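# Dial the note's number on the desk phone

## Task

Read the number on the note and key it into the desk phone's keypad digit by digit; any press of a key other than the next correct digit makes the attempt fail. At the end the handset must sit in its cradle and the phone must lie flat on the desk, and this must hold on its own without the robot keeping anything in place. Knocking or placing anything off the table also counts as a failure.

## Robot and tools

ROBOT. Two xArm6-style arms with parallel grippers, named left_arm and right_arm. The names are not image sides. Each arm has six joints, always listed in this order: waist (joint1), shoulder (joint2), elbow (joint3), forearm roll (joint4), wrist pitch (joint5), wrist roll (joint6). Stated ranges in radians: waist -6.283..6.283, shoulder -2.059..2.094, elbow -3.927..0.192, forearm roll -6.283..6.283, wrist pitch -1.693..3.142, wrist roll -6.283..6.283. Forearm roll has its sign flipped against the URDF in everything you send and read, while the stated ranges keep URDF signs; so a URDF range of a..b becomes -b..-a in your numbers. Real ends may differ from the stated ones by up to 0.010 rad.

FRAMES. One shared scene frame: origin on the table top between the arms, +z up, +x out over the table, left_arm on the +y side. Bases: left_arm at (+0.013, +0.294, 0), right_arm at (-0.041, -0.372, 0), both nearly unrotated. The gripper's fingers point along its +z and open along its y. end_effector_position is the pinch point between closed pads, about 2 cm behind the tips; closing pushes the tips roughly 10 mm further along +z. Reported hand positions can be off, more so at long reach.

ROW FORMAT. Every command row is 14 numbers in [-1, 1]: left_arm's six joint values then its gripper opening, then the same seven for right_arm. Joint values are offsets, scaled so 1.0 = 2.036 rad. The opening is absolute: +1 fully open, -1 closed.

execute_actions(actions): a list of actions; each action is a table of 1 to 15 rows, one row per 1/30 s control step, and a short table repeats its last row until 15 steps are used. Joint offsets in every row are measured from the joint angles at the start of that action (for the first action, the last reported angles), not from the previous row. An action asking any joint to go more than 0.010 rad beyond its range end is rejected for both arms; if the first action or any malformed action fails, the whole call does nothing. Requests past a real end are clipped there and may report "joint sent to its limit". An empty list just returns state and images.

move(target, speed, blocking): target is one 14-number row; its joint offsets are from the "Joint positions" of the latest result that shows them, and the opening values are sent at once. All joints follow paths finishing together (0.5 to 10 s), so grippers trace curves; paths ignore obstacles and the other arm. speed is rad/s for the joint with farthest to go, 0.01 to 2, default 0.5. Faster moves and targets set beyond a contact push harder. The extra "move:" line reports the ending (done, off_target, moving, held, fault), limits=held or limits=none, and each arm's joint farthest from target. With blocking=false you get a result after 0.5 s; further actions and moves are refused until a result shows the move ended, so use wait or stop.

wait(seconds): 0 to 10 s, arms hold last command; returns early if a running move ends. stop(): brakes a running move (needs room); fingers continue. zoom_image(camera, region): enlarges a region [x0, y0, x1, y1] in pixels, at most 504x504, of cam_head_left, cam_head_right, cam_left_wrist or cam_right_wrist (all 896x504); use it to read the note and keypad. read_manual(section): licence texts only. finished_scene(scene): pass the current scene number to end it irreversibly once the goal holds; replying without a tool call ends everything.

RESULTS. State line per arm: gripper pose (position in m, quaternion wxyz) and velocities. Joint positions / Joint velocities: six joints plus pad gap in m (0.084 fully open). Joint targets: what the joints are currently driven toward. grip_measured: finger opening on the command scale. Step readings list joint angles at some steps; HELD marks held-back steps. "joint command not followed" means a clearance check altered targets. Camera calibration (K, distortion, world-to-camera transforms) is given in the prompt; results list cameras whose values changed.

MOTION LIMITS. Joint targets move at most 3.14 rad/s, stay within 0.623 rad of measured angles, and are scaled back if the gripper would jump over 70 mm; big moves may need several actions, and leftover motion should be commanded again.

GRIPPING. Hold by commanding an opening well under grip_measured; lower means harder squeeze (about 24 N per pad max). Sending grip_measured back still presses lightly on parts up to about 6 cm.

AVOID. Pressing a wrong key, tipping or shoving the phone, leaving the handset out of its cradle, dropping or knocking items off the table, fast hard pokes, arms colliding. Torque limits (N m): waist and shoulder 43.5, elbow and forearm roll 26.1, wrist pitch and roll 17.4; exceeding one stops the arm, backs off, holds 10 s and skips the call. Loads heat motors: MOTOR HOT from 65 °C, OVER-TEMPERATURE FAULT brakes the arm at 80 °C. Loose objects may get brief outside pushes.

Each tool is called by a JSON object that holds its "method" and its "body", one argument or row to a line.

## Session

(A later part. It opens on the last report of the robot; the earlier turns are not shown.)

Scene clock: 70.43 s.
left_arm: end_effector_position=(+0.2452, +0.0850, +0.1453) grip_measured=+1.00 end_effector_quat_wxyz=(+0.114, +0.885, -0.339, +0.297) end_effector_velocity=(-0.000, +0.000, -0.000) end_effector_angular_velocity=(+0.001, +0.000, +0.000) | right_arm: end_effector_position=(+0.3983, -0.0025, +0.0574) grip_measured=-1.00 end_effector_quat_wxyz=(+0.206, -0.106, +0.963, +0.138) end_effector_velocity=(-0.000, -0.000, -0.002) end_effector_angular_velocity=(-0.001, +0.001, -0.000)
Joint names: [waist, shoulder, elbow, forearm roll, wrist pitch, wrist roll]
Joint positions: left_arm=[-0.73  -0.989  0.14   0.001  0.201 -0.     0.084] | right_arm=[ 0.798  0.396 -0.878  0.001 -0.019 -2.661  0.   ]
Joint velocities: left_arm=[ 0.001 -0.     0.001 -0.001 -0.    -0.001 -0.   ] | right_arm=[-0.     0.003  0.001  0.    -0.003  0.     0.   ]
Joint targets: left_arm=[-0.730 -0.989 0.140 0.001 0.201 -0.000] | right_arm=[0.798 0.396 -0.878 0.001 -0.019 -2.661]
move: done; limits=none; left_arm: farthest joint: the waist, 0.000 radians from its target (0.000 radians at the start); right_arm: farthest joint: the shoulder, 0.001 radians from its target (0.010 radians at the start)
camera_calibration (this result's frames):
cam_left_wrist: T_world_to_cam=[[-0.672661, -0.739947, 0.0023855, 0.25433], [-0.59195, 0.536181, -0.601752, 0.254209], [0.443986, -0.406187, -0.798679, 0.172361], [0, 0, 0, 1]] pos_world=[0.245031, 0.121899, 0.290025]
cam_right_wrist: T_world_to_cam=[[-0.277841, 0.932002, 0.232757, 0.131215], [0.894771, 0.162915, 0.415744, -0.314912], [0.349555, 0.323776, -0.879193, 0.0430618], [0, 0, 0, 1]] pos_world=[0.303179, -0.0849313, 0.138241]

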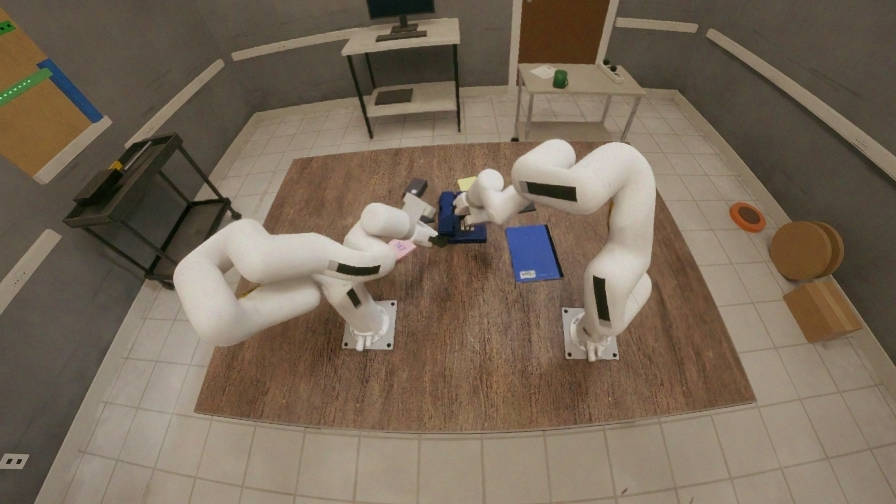

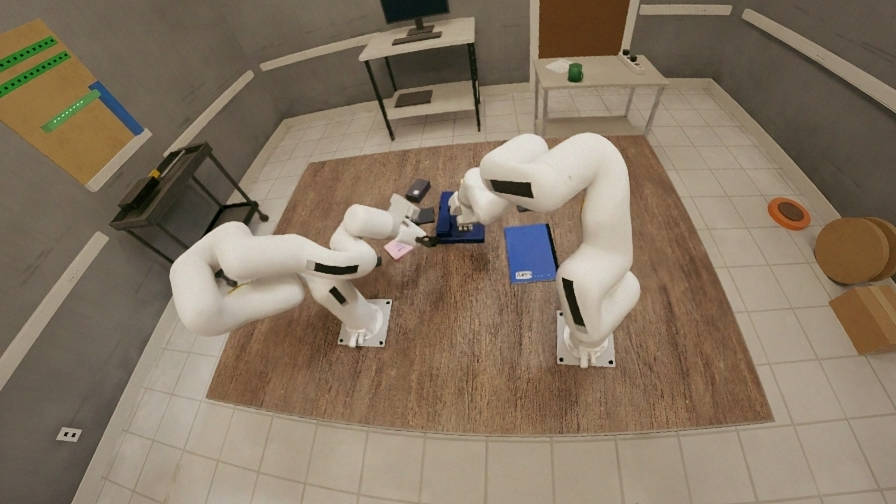

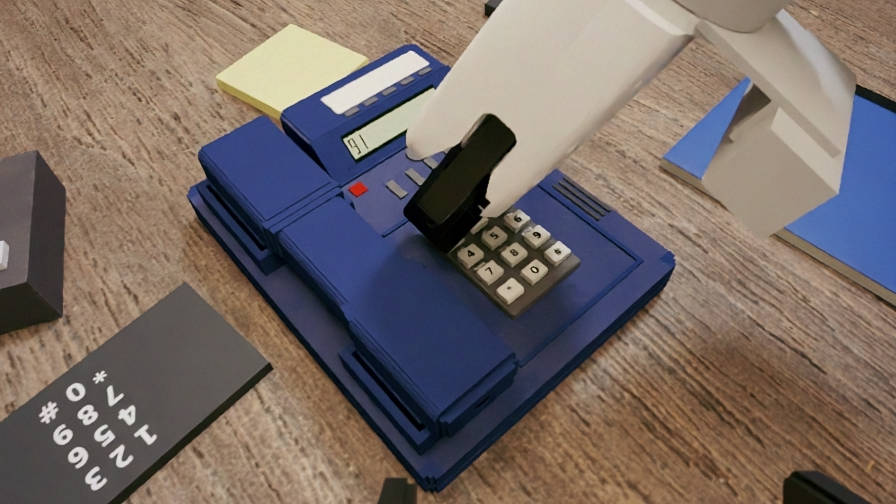

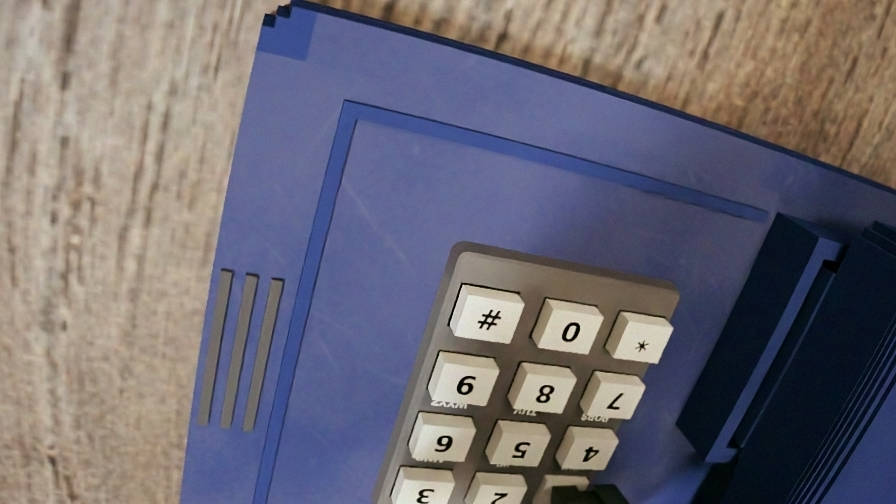

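{"method": "move", "body": {
  "target": [0,0,0,0,0,0,1,0,-0.0124,0,0,0.0124,0,-1],
  "speed": 0.06
}}

{"method": "move", "body": {
  "target": [0,0,0,0,0,0,1,0.0147,-0.0527,0.0852,0,-0.0325,0,-1],
  "speed": 0.2
}}

Scene clock: 74.40 s.
left_arm: end_effector_position=(+0.2452, +0.0850, +0.1453) grip_measured=+1.00 end_effector_quat_wxyz=(+0.114, +0.885, -0.339, +0.297) end_effector_velocity=(+0.000, -0.000, +0.000) end_effector_angular_velocity=(-0.001, +0.000, +0.001) | right_arm: end_effector_position=(+0.3987, -0.0023, +0.0670) grip_measured=-1.00 end_effector_quat_wxyz=(+0.206, -0.106, +0.963, +0.138) end_effector_velocity=(+0.000, +0.000, +0.002) end_effector_angular_velocity=(+0.000, -0.001, +0.001)
Joint names: [waist, shoulder, elbow, forearm roll, wrist pitch, wrist roll]
Joint positions: left_arm=[-0.73  -0.989  0.14   0.001  0.201 -0.     0.084] | right_arm=[ 0.798  0.371 -0.878  0.001  0.006 -2.661  0.   ]
Joint velocities: left_arm=[-0.     0.    -0.     0.    -0.    -0.001  0.   ] | right_arm=[-0.    -0.003  0.     0.001  0.002  0.     0.   ]
Joint targets: left_arm=[-0.730 -0.989 0.140 0.001 0.201 -0.000] | right_arm=[0.798 0.370 -0.878 0.001 0.006 -2.661]
move: done; limits=none; left_arm: farthest joint: the waist, 0.000 radians from its target (0.000 radians at the start); right_arm: farthest joint: the waist, 0.000 radians from its target (0.000 radians at the start)
camera_calibration (this result's frames):
cam_left_wrist: T_world_to_cam=[[-0.672661, -0.739947, 0.00238555, 0.25433], [-0.59195, 0.536181, -0.601752, 0.25421], [0.443986, -0.406187, -0.798679, 0.172361], [0, 0, 0, 1]] pos_world=[0.245031, 0.121899, 0.290025]
cam_right_wrist: T_world_to_cam=[[-0.27779, 0.932045, 0.232646, 0.12881], [0.894852, 0.162981, 0.415544, -0.319255], [0.349389, 0.323618, -0.879317, 0.0513318], [0, 0, 0, 1]] pos_world=[0.303533, -0.084636, 0.147834]

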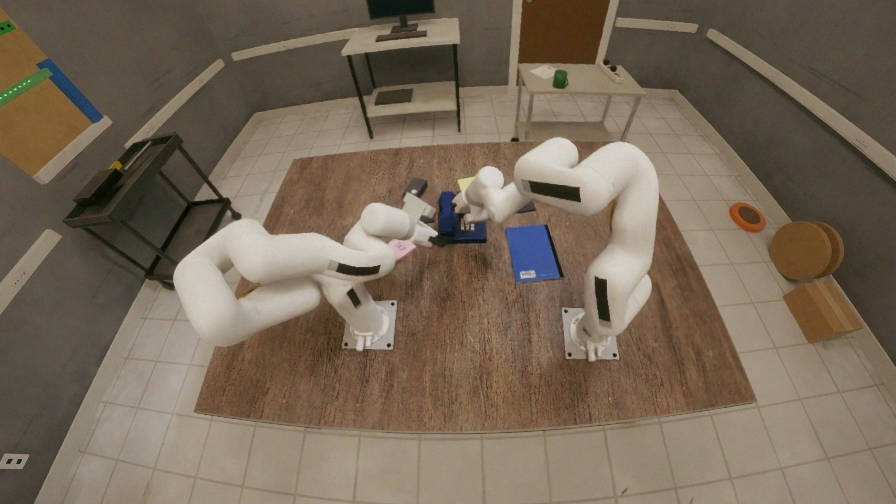

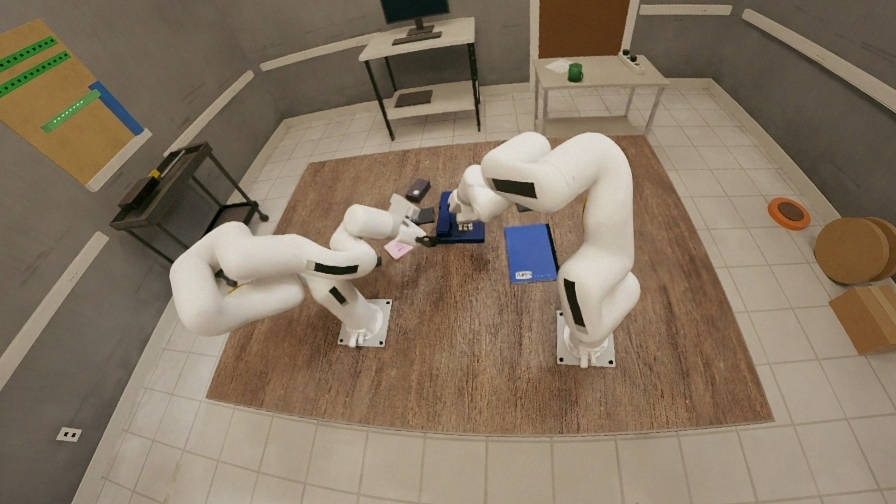

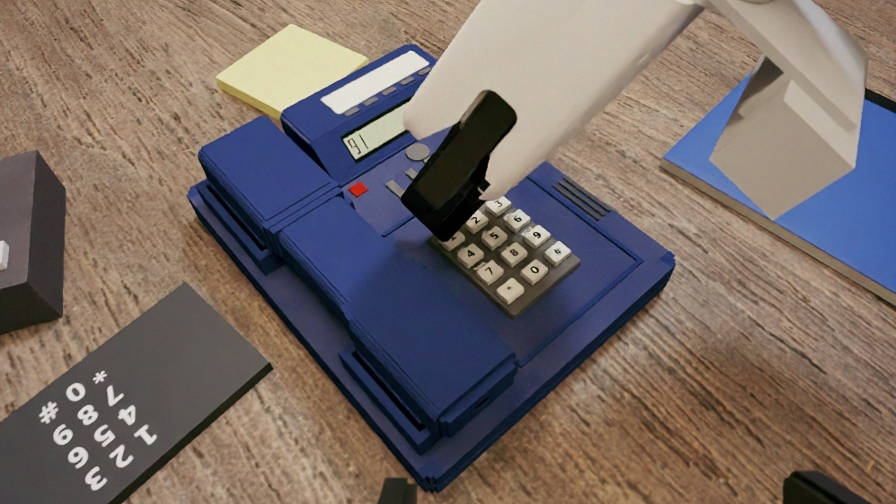

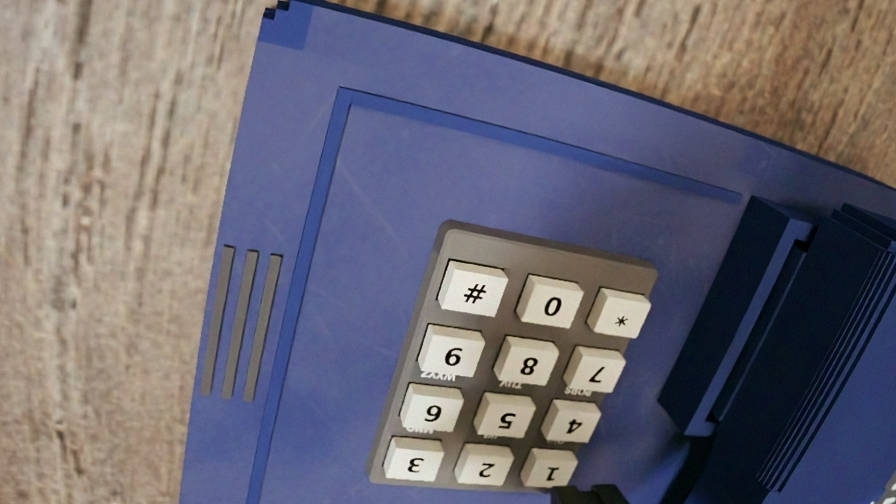

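Scene clock: 75.80 s.
left_arm: end_effector_position=(+0.2452, +0.0850, +0.1453) grip_measured=+1.00 end_effector_quat_wxyz=(+0.114, +0.885, -0.339, +0.297) end_effector_velocity=(+0.001, -0.000, +0.001) end_effector_angular_velocity=(-0.001, -0.002, +0.001) | right_arm: end_effector_position=(+0.3539, -0.0192, +0.0671) grip_measured=-1.00 end_effector_quat_wxyz=(+0.204, -0.120, +0.961, +0.141) end_effector_velocity=(-0.001, -0.000, -0.000) end_effector_angular_velocity=(-0.001, +0.001, +0.001)
Joint names: [waist, shoulder, elbow, forearm roll, wrist pitch, wrist roll]
Joint positions: left_arm=[-0.73  -0.989  0.14   0.001  0.201 -0.     0.084] | right_arm=[ 0.828  0.264 -0.705  0.001 -0.06  -2.661  0.   ]
Joint velocities: left_arm=[ 0.001 -0.    -0.001 -0.001 -0.001 -0.001 -0.   ] | right_arm=[ 0.001 -0.001  0.003 -0.001 -0.001 -0.001  0.   ]
Joint targets: left_arm=[-0.730 -0.989 0.140 0.001 0.201 -0.000] | right_arm=[0.828 0.263 -0.704 0.001 -0.060 -2.661]
move: done; limits=none; left_arm: farthest joint: the waist, 0.000 radians from its target (0.000 radians at the start); right_arm: farthest joint: the waist, 0.000 radians from its target (0.030 radians at the start)
camera_calibration (this result's frames):
cam_left_wrist: T_world_to_cam=[[-0.672661, -0.739947, 0.00238551, 0.25433], [-0.59195, 0.536181, -0.601752, 0.254209], [0.443986, -0.406187, -0.798679, 0.172361], [0, 0, 0, 1]] pos_world=[0.245031, 0.121899, 0.290025]
cam_right_wrist: T_world_to_cam=[[-0.305505, 0.923318, 0.232702, 0.141822], [0.889574, 0.189601, 0.415583, -0.274116], [0.339595, 0.333968, -0.879284, 0.0761855], [0, 0, 0, 1]] pos_world=[0.261302, -0.104418, 0.147904]

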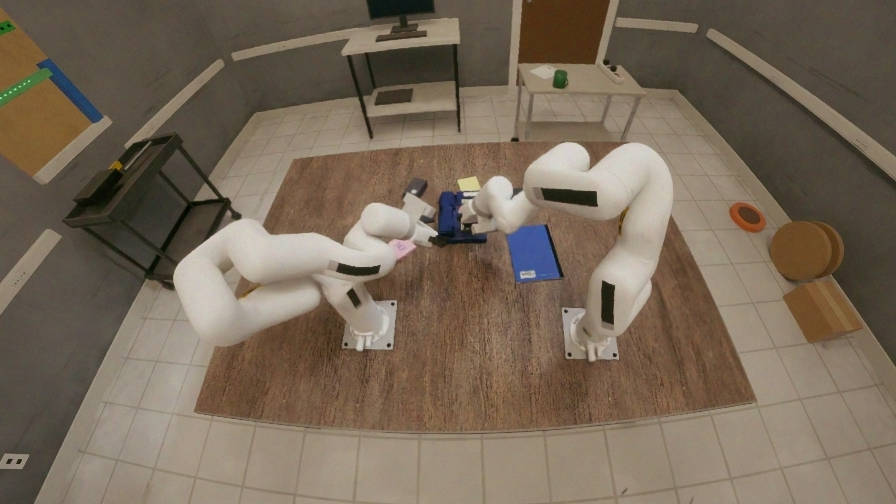

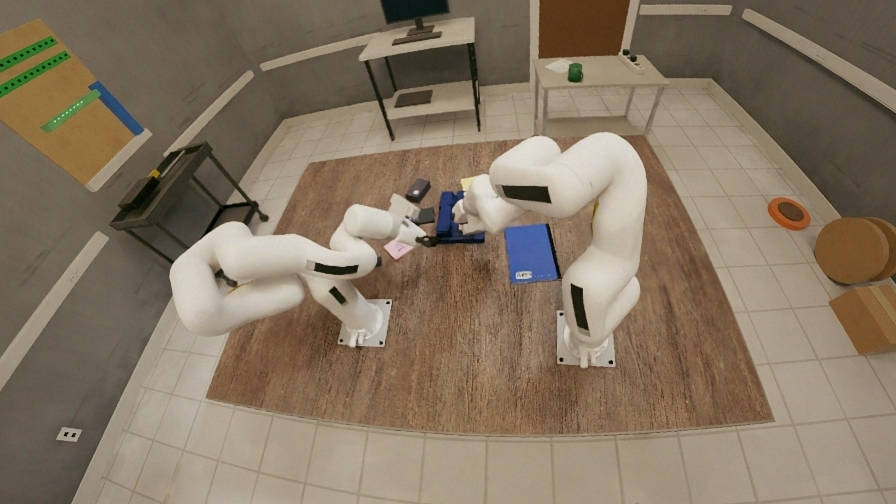

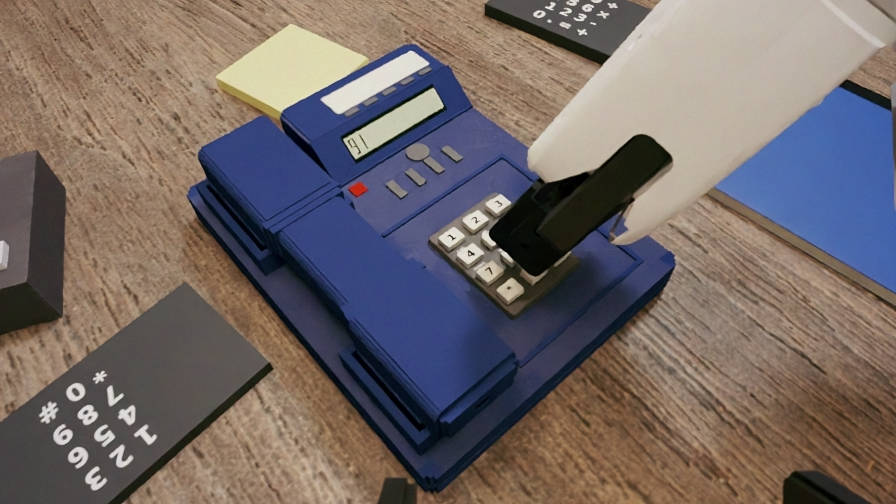

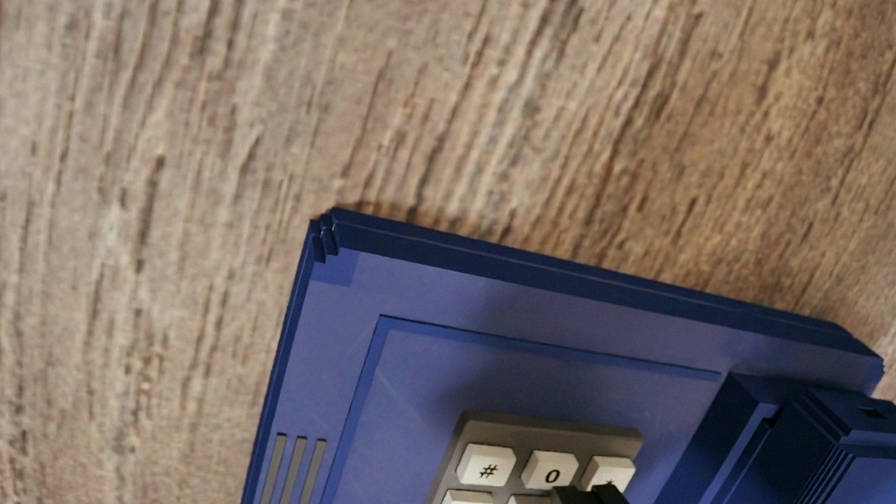

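{"method": "move", "body": {
  "target": [0,0,0,0,0,0,1,0,0.0145,0,0,-0.0145,0,-1],
  "speed": 0.03
}}

{"method": "move", "body": {
  "target": [0,0,0,0,0,0,1,0,-0.0142,0,0,0.0142,0,-1],
  "speed": 0.06
}}

{"method": "move", "body": {
  "target": [0,0,0,0,0,0,1,-0.021,0,0,0,0,0,-1],
  "speed": 0.08
}}

Scene clock: 79.90 s.
left_arm: end_effector_position=(+0.2452, +0.0850, +0.1453) grip_measured=+1.00 end_effector_quat_wxyz=(+0.114, +0.885, -0.339, +0.297) end_effector_velocity=(+0.000, -0.000, +0.001) end_effector_angular_velocity=(-0.001, +0.000, +0.001) | right_arm: end_effector_position=(+0.3536, -0.0195, +0.0572) grip_measured=-1.00 end_effector_quat_wxyz=(+0.204, -0.120, +0.961, +0.141) end_effector_velocity=(+0.000, +0.000, +0.000) end_effector_angular_velocity=(+0.001, -0.002, +0.000)
Joint names: [waist, shoulder, elbow, forearm roll, wrist pitch, wrist roll]
Joint positions: left_arm=[-0.73  -0.989  0.14   0.001  0.201 -0.     0.084] | right_arm=[ 0.828  0.293 -0.705  0.001 -0.09  -2.661  0.   ]
Joint velocities: left_arm=[-0.    -0.    -0.001  0.001  0.001 -0.    -0.   ] | right_arm=[ 0.    -0.     0.     0.001 -0.002  0.     0.   ]
Joint targets: left_arm=[-0.730 -0.989 0.140 0.001 0.201 -0.000] | right_arm=[0.828 0.293 -0.705 0.001 -0.090 -2.661]
move: done; limits=none; left_arm: farthest joint: the waist, 0.000 radians from its target (0.000 radians at the start); right_arm: farthest joint: the shoulder, 0.001 radians from its target (0.030 radians at the start)
camera_calibration (this result's frames):
cam_left_wrist: T_world_to_cam=[[-0.672661, -0.739947, 0.00238559, 0.25433], [-0.59195, 0.536181, -0.601752, 0.25421], [0.443986, -0.406187, -0.798679, 0.172361], [0, 0, 0, 1]] pos_world=[0.245031, 0.121899, 0.290025]
cam_right_wrist: T_world_to_cam=[[-0.305588, 0.923244, 0.232887, 0.144314], [0.889439, 0.189482, 0.415927, -0.269614], [0.339874, 0.334241, -0.879073, 0.0676442], [0, 0, 0, 1]] pos_world=[0.260915, -0.104759, 0.137995]

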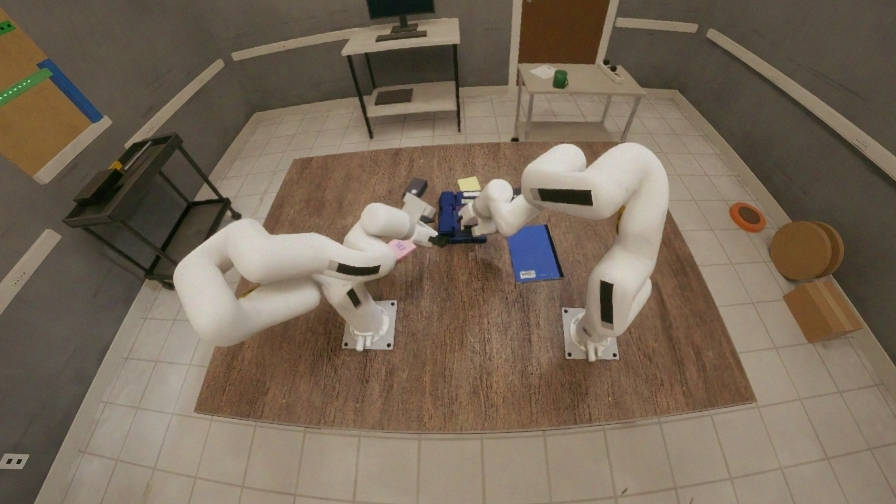

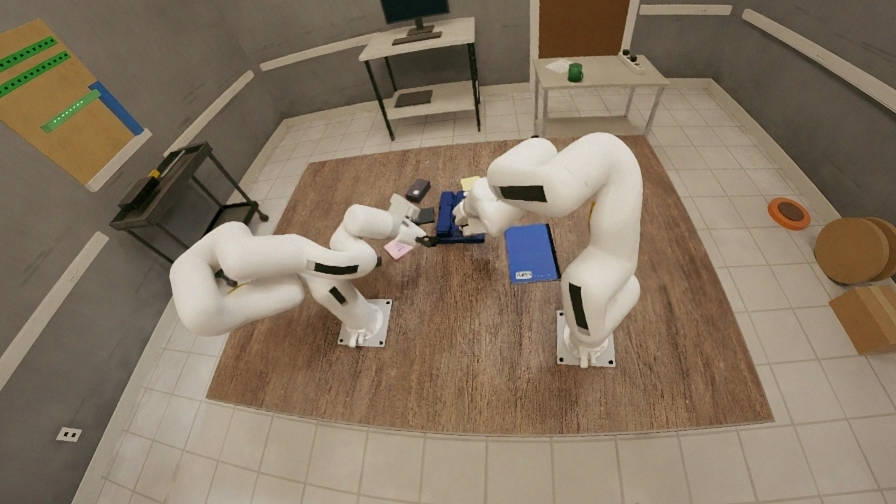

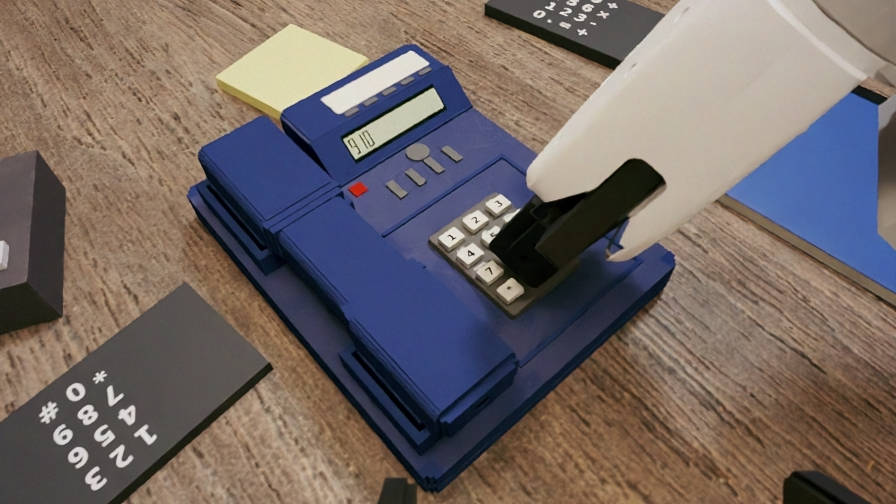

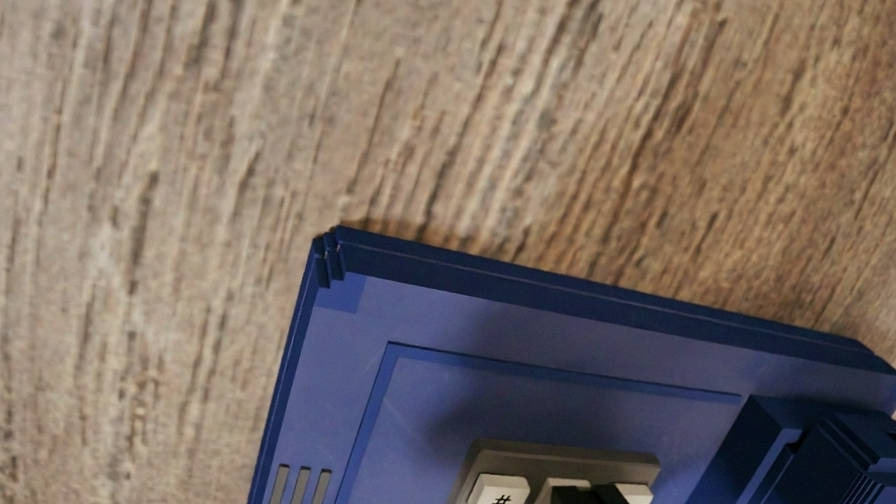

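Scene clock: 80.77 s.
left_arm: end_effector_position=(+0.2452, +0.0850, +0.1453) grip_measured=+1.00 end_effector_quat_wxyz=(+0.114, +0.885, -0.339, +0.297) end_effector_velocity=(+0.001, -0.000, +0.001) end_effector_angular_velocity=(-0.001, -0.002, +0.000) | right_arm: end_effector_position=(+0.3540, -0.0192, +0.0669) grip_measured=-1.00 end_effector_quat_wxyz=(+0.204, -0.120, +0.961, +0.141) end_effector_velocity=(+0.000, +0.000, +0.002) end_effector_angular_velocity=(+0.002, -0.002, +0.000)
Joint names: [waist, shoulder, elbow, forearm roll, wrist pitch, wrist roll]
Joint positions: left_arm=[-0.73  -0.989  0.14   0.001  0.201 -0.     0.084] | right_arm=[ 0.828  0.264 -0.705  0.001 -0.061 -2.661  0.   ]
Joint velocities: left_arm=[ 0.001  0.    -0.002 -0.001  0.    -0.    -0.   ] | right_arm=[ 0.    -0.004 -0.     0.     0.002  0.     0.   ]
Joint targets: left_arm=[-0.730 -0.989 0.140 0.001 0.201 -0.000] | right_arm=[0.828 0.264 -0.705 0.001 -0.061 -2.661]
move: done; limits=none; left_arm: farthest joint: the waist, 0.000 radians from its target (0.000 radians at the start); right_arm: farthest joint: the waist, 0.000 radians from its target (0.000 radians at the start)
camera_calibration (this result's frames):
cam_left_wrist: T_world_to_cam=[[-0.672661, -0.739947, 0.00238551, 0.25433], [-0.59195, 0.536181, -0.601752, 0.254209], [0.443986, -0.406187, -0.798679, 0.172361], [0, 0, 0, 1]] pos_world=[0.245031, 0.121899, 0.290025]
cam_right_wrist: T_world_to_cam=[[-0.30555, 0.923278, 0.232801, 0.141832], [0.889495, 0.189532, 0.415783, -0.274105], [0.33976, 0.334118, -0.879163, 0.0759877], [0, 0, 0, 1]] pos_world=[0.261334, -0.104388, 0.147755]

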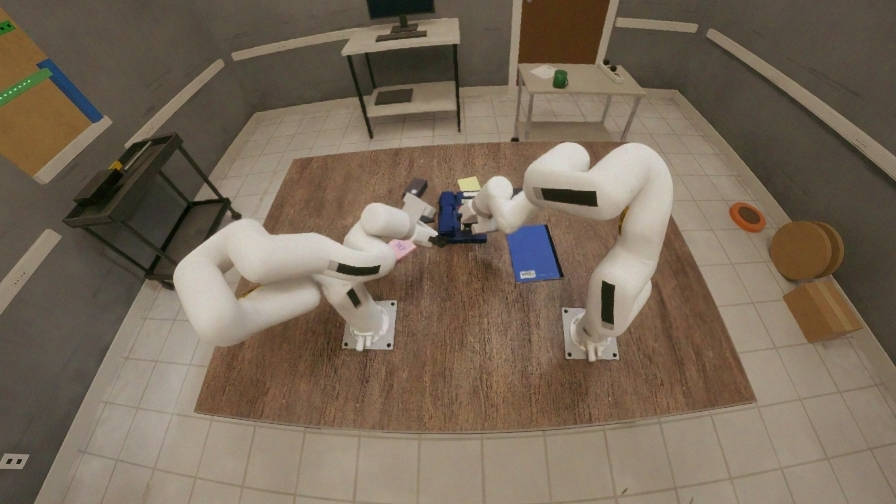

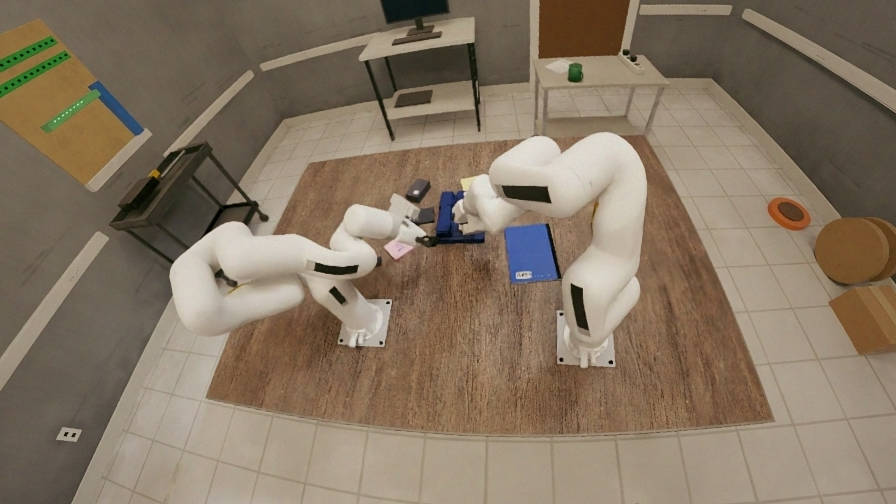

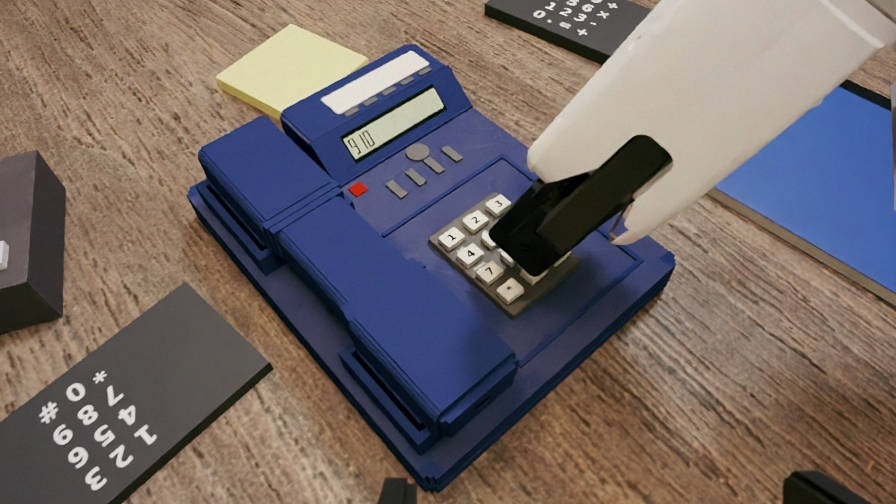

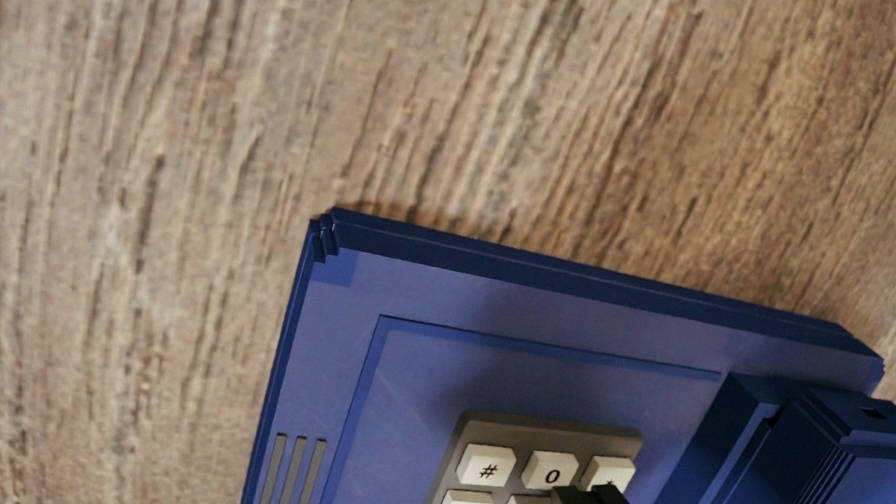

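Scene clock: 81.70 s.
left_arm: end_effector_position=(+0.2452, +0.0850, +0.1453) grip_measured=+1.00 end_effector_quat_wxyz=(+0.114, +0.885, -0.339, +0.297) end_effector_velocity=(-0.000, -0.000, +0.000) end_effector_angular_velocity=(-0.000, -0.001, -0.001) | right_arm: end_effector_position=(+0.3686, -0.0362, +0.0669) grip_measured=-1.00 end_effector_quat_wxyz=(+0.207, -0.100, +0.964, +0.137) end_effector_velocity=(+0.001, -0.001, -0.000) end_effector_angular_velocity=(-0.000, +0.001, -0.003)
Joint names: [waist, shoulder, elbow, forearm roll, wrist pitch, wrist roll]
Joint positions: left_arm=[-0.73  -0.989  0.14   0.001  0.201 -0.     0.084] | right_arm=[ 0.786  0.264 -0.705  0.001 -0.061 -2.661  0.   ]
Joint velocities: left_arm=[-0.001 -0.    -0.    -0.    -0.    -0.     0.   ] | right_arm=[-0.002  0.     0.     0.     0.     0.001  0.   ]
Joint targets: left_arm=[-0.730 -0.989 0.140 0.001 0.201 -0.000] | right_arm=[0.785 0.264 -0.705 0.001 -0.061 -2.661]
move: done; limits=none; left_arm: farthest joint: the waist, 0.000 radians from its target (0.000 radians at the start); right_arm: farthest joint: the waist, 0.000 radians from its target (0.043 radians at the start)
camera_calibration (this result's frames):
cam_left_wrist: T_world_to_cam=[[-0.672661, -0.739947, 0.00238569, 0.25433], [-0.59195, 0.536181, -0.601752, 0.25421], [0.443986, -0.406187, -0.79868, 0.172361], [0, 0, 0, 1]] pos_world=[0.245031, 0.121899, 0.290025]
cam_right_wrist: T_world_to_cam=[[-0.266134, 0.935403, 0.232796, 0.147961], [0.896729, 0.151653, 0.415787, -0.28791], [0.353624, 0.31941, -0.879163, 0.0710805], [0, 0, 0, 1]] pos_world=[0.272418, -0.117445, 0.147756]

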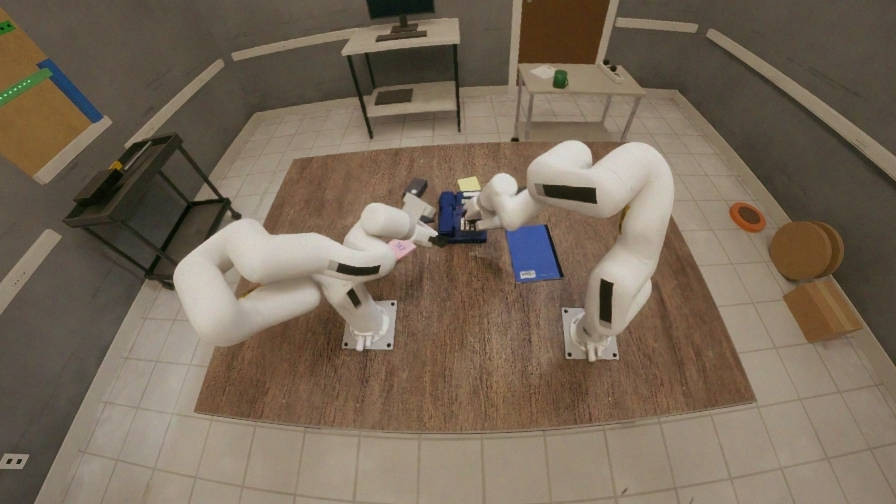

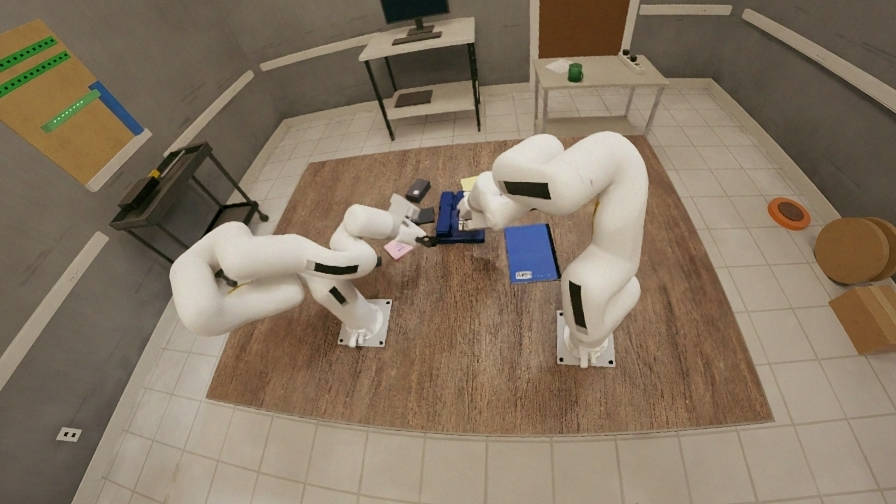

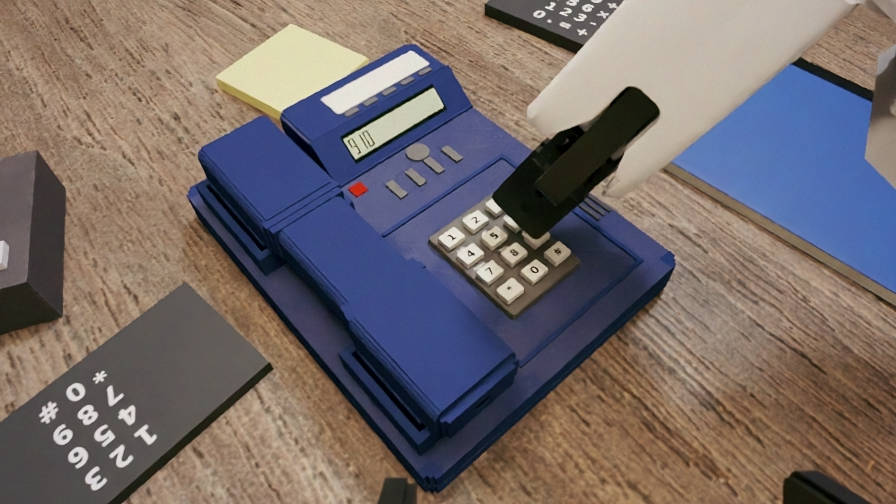

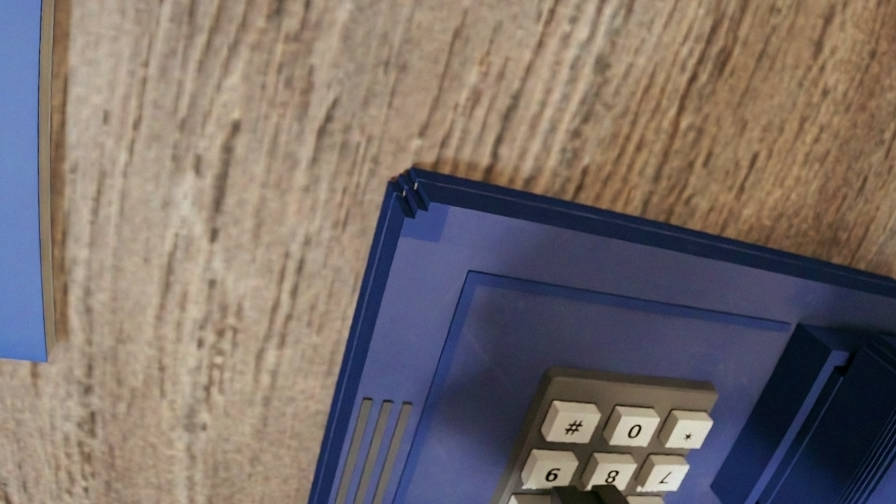

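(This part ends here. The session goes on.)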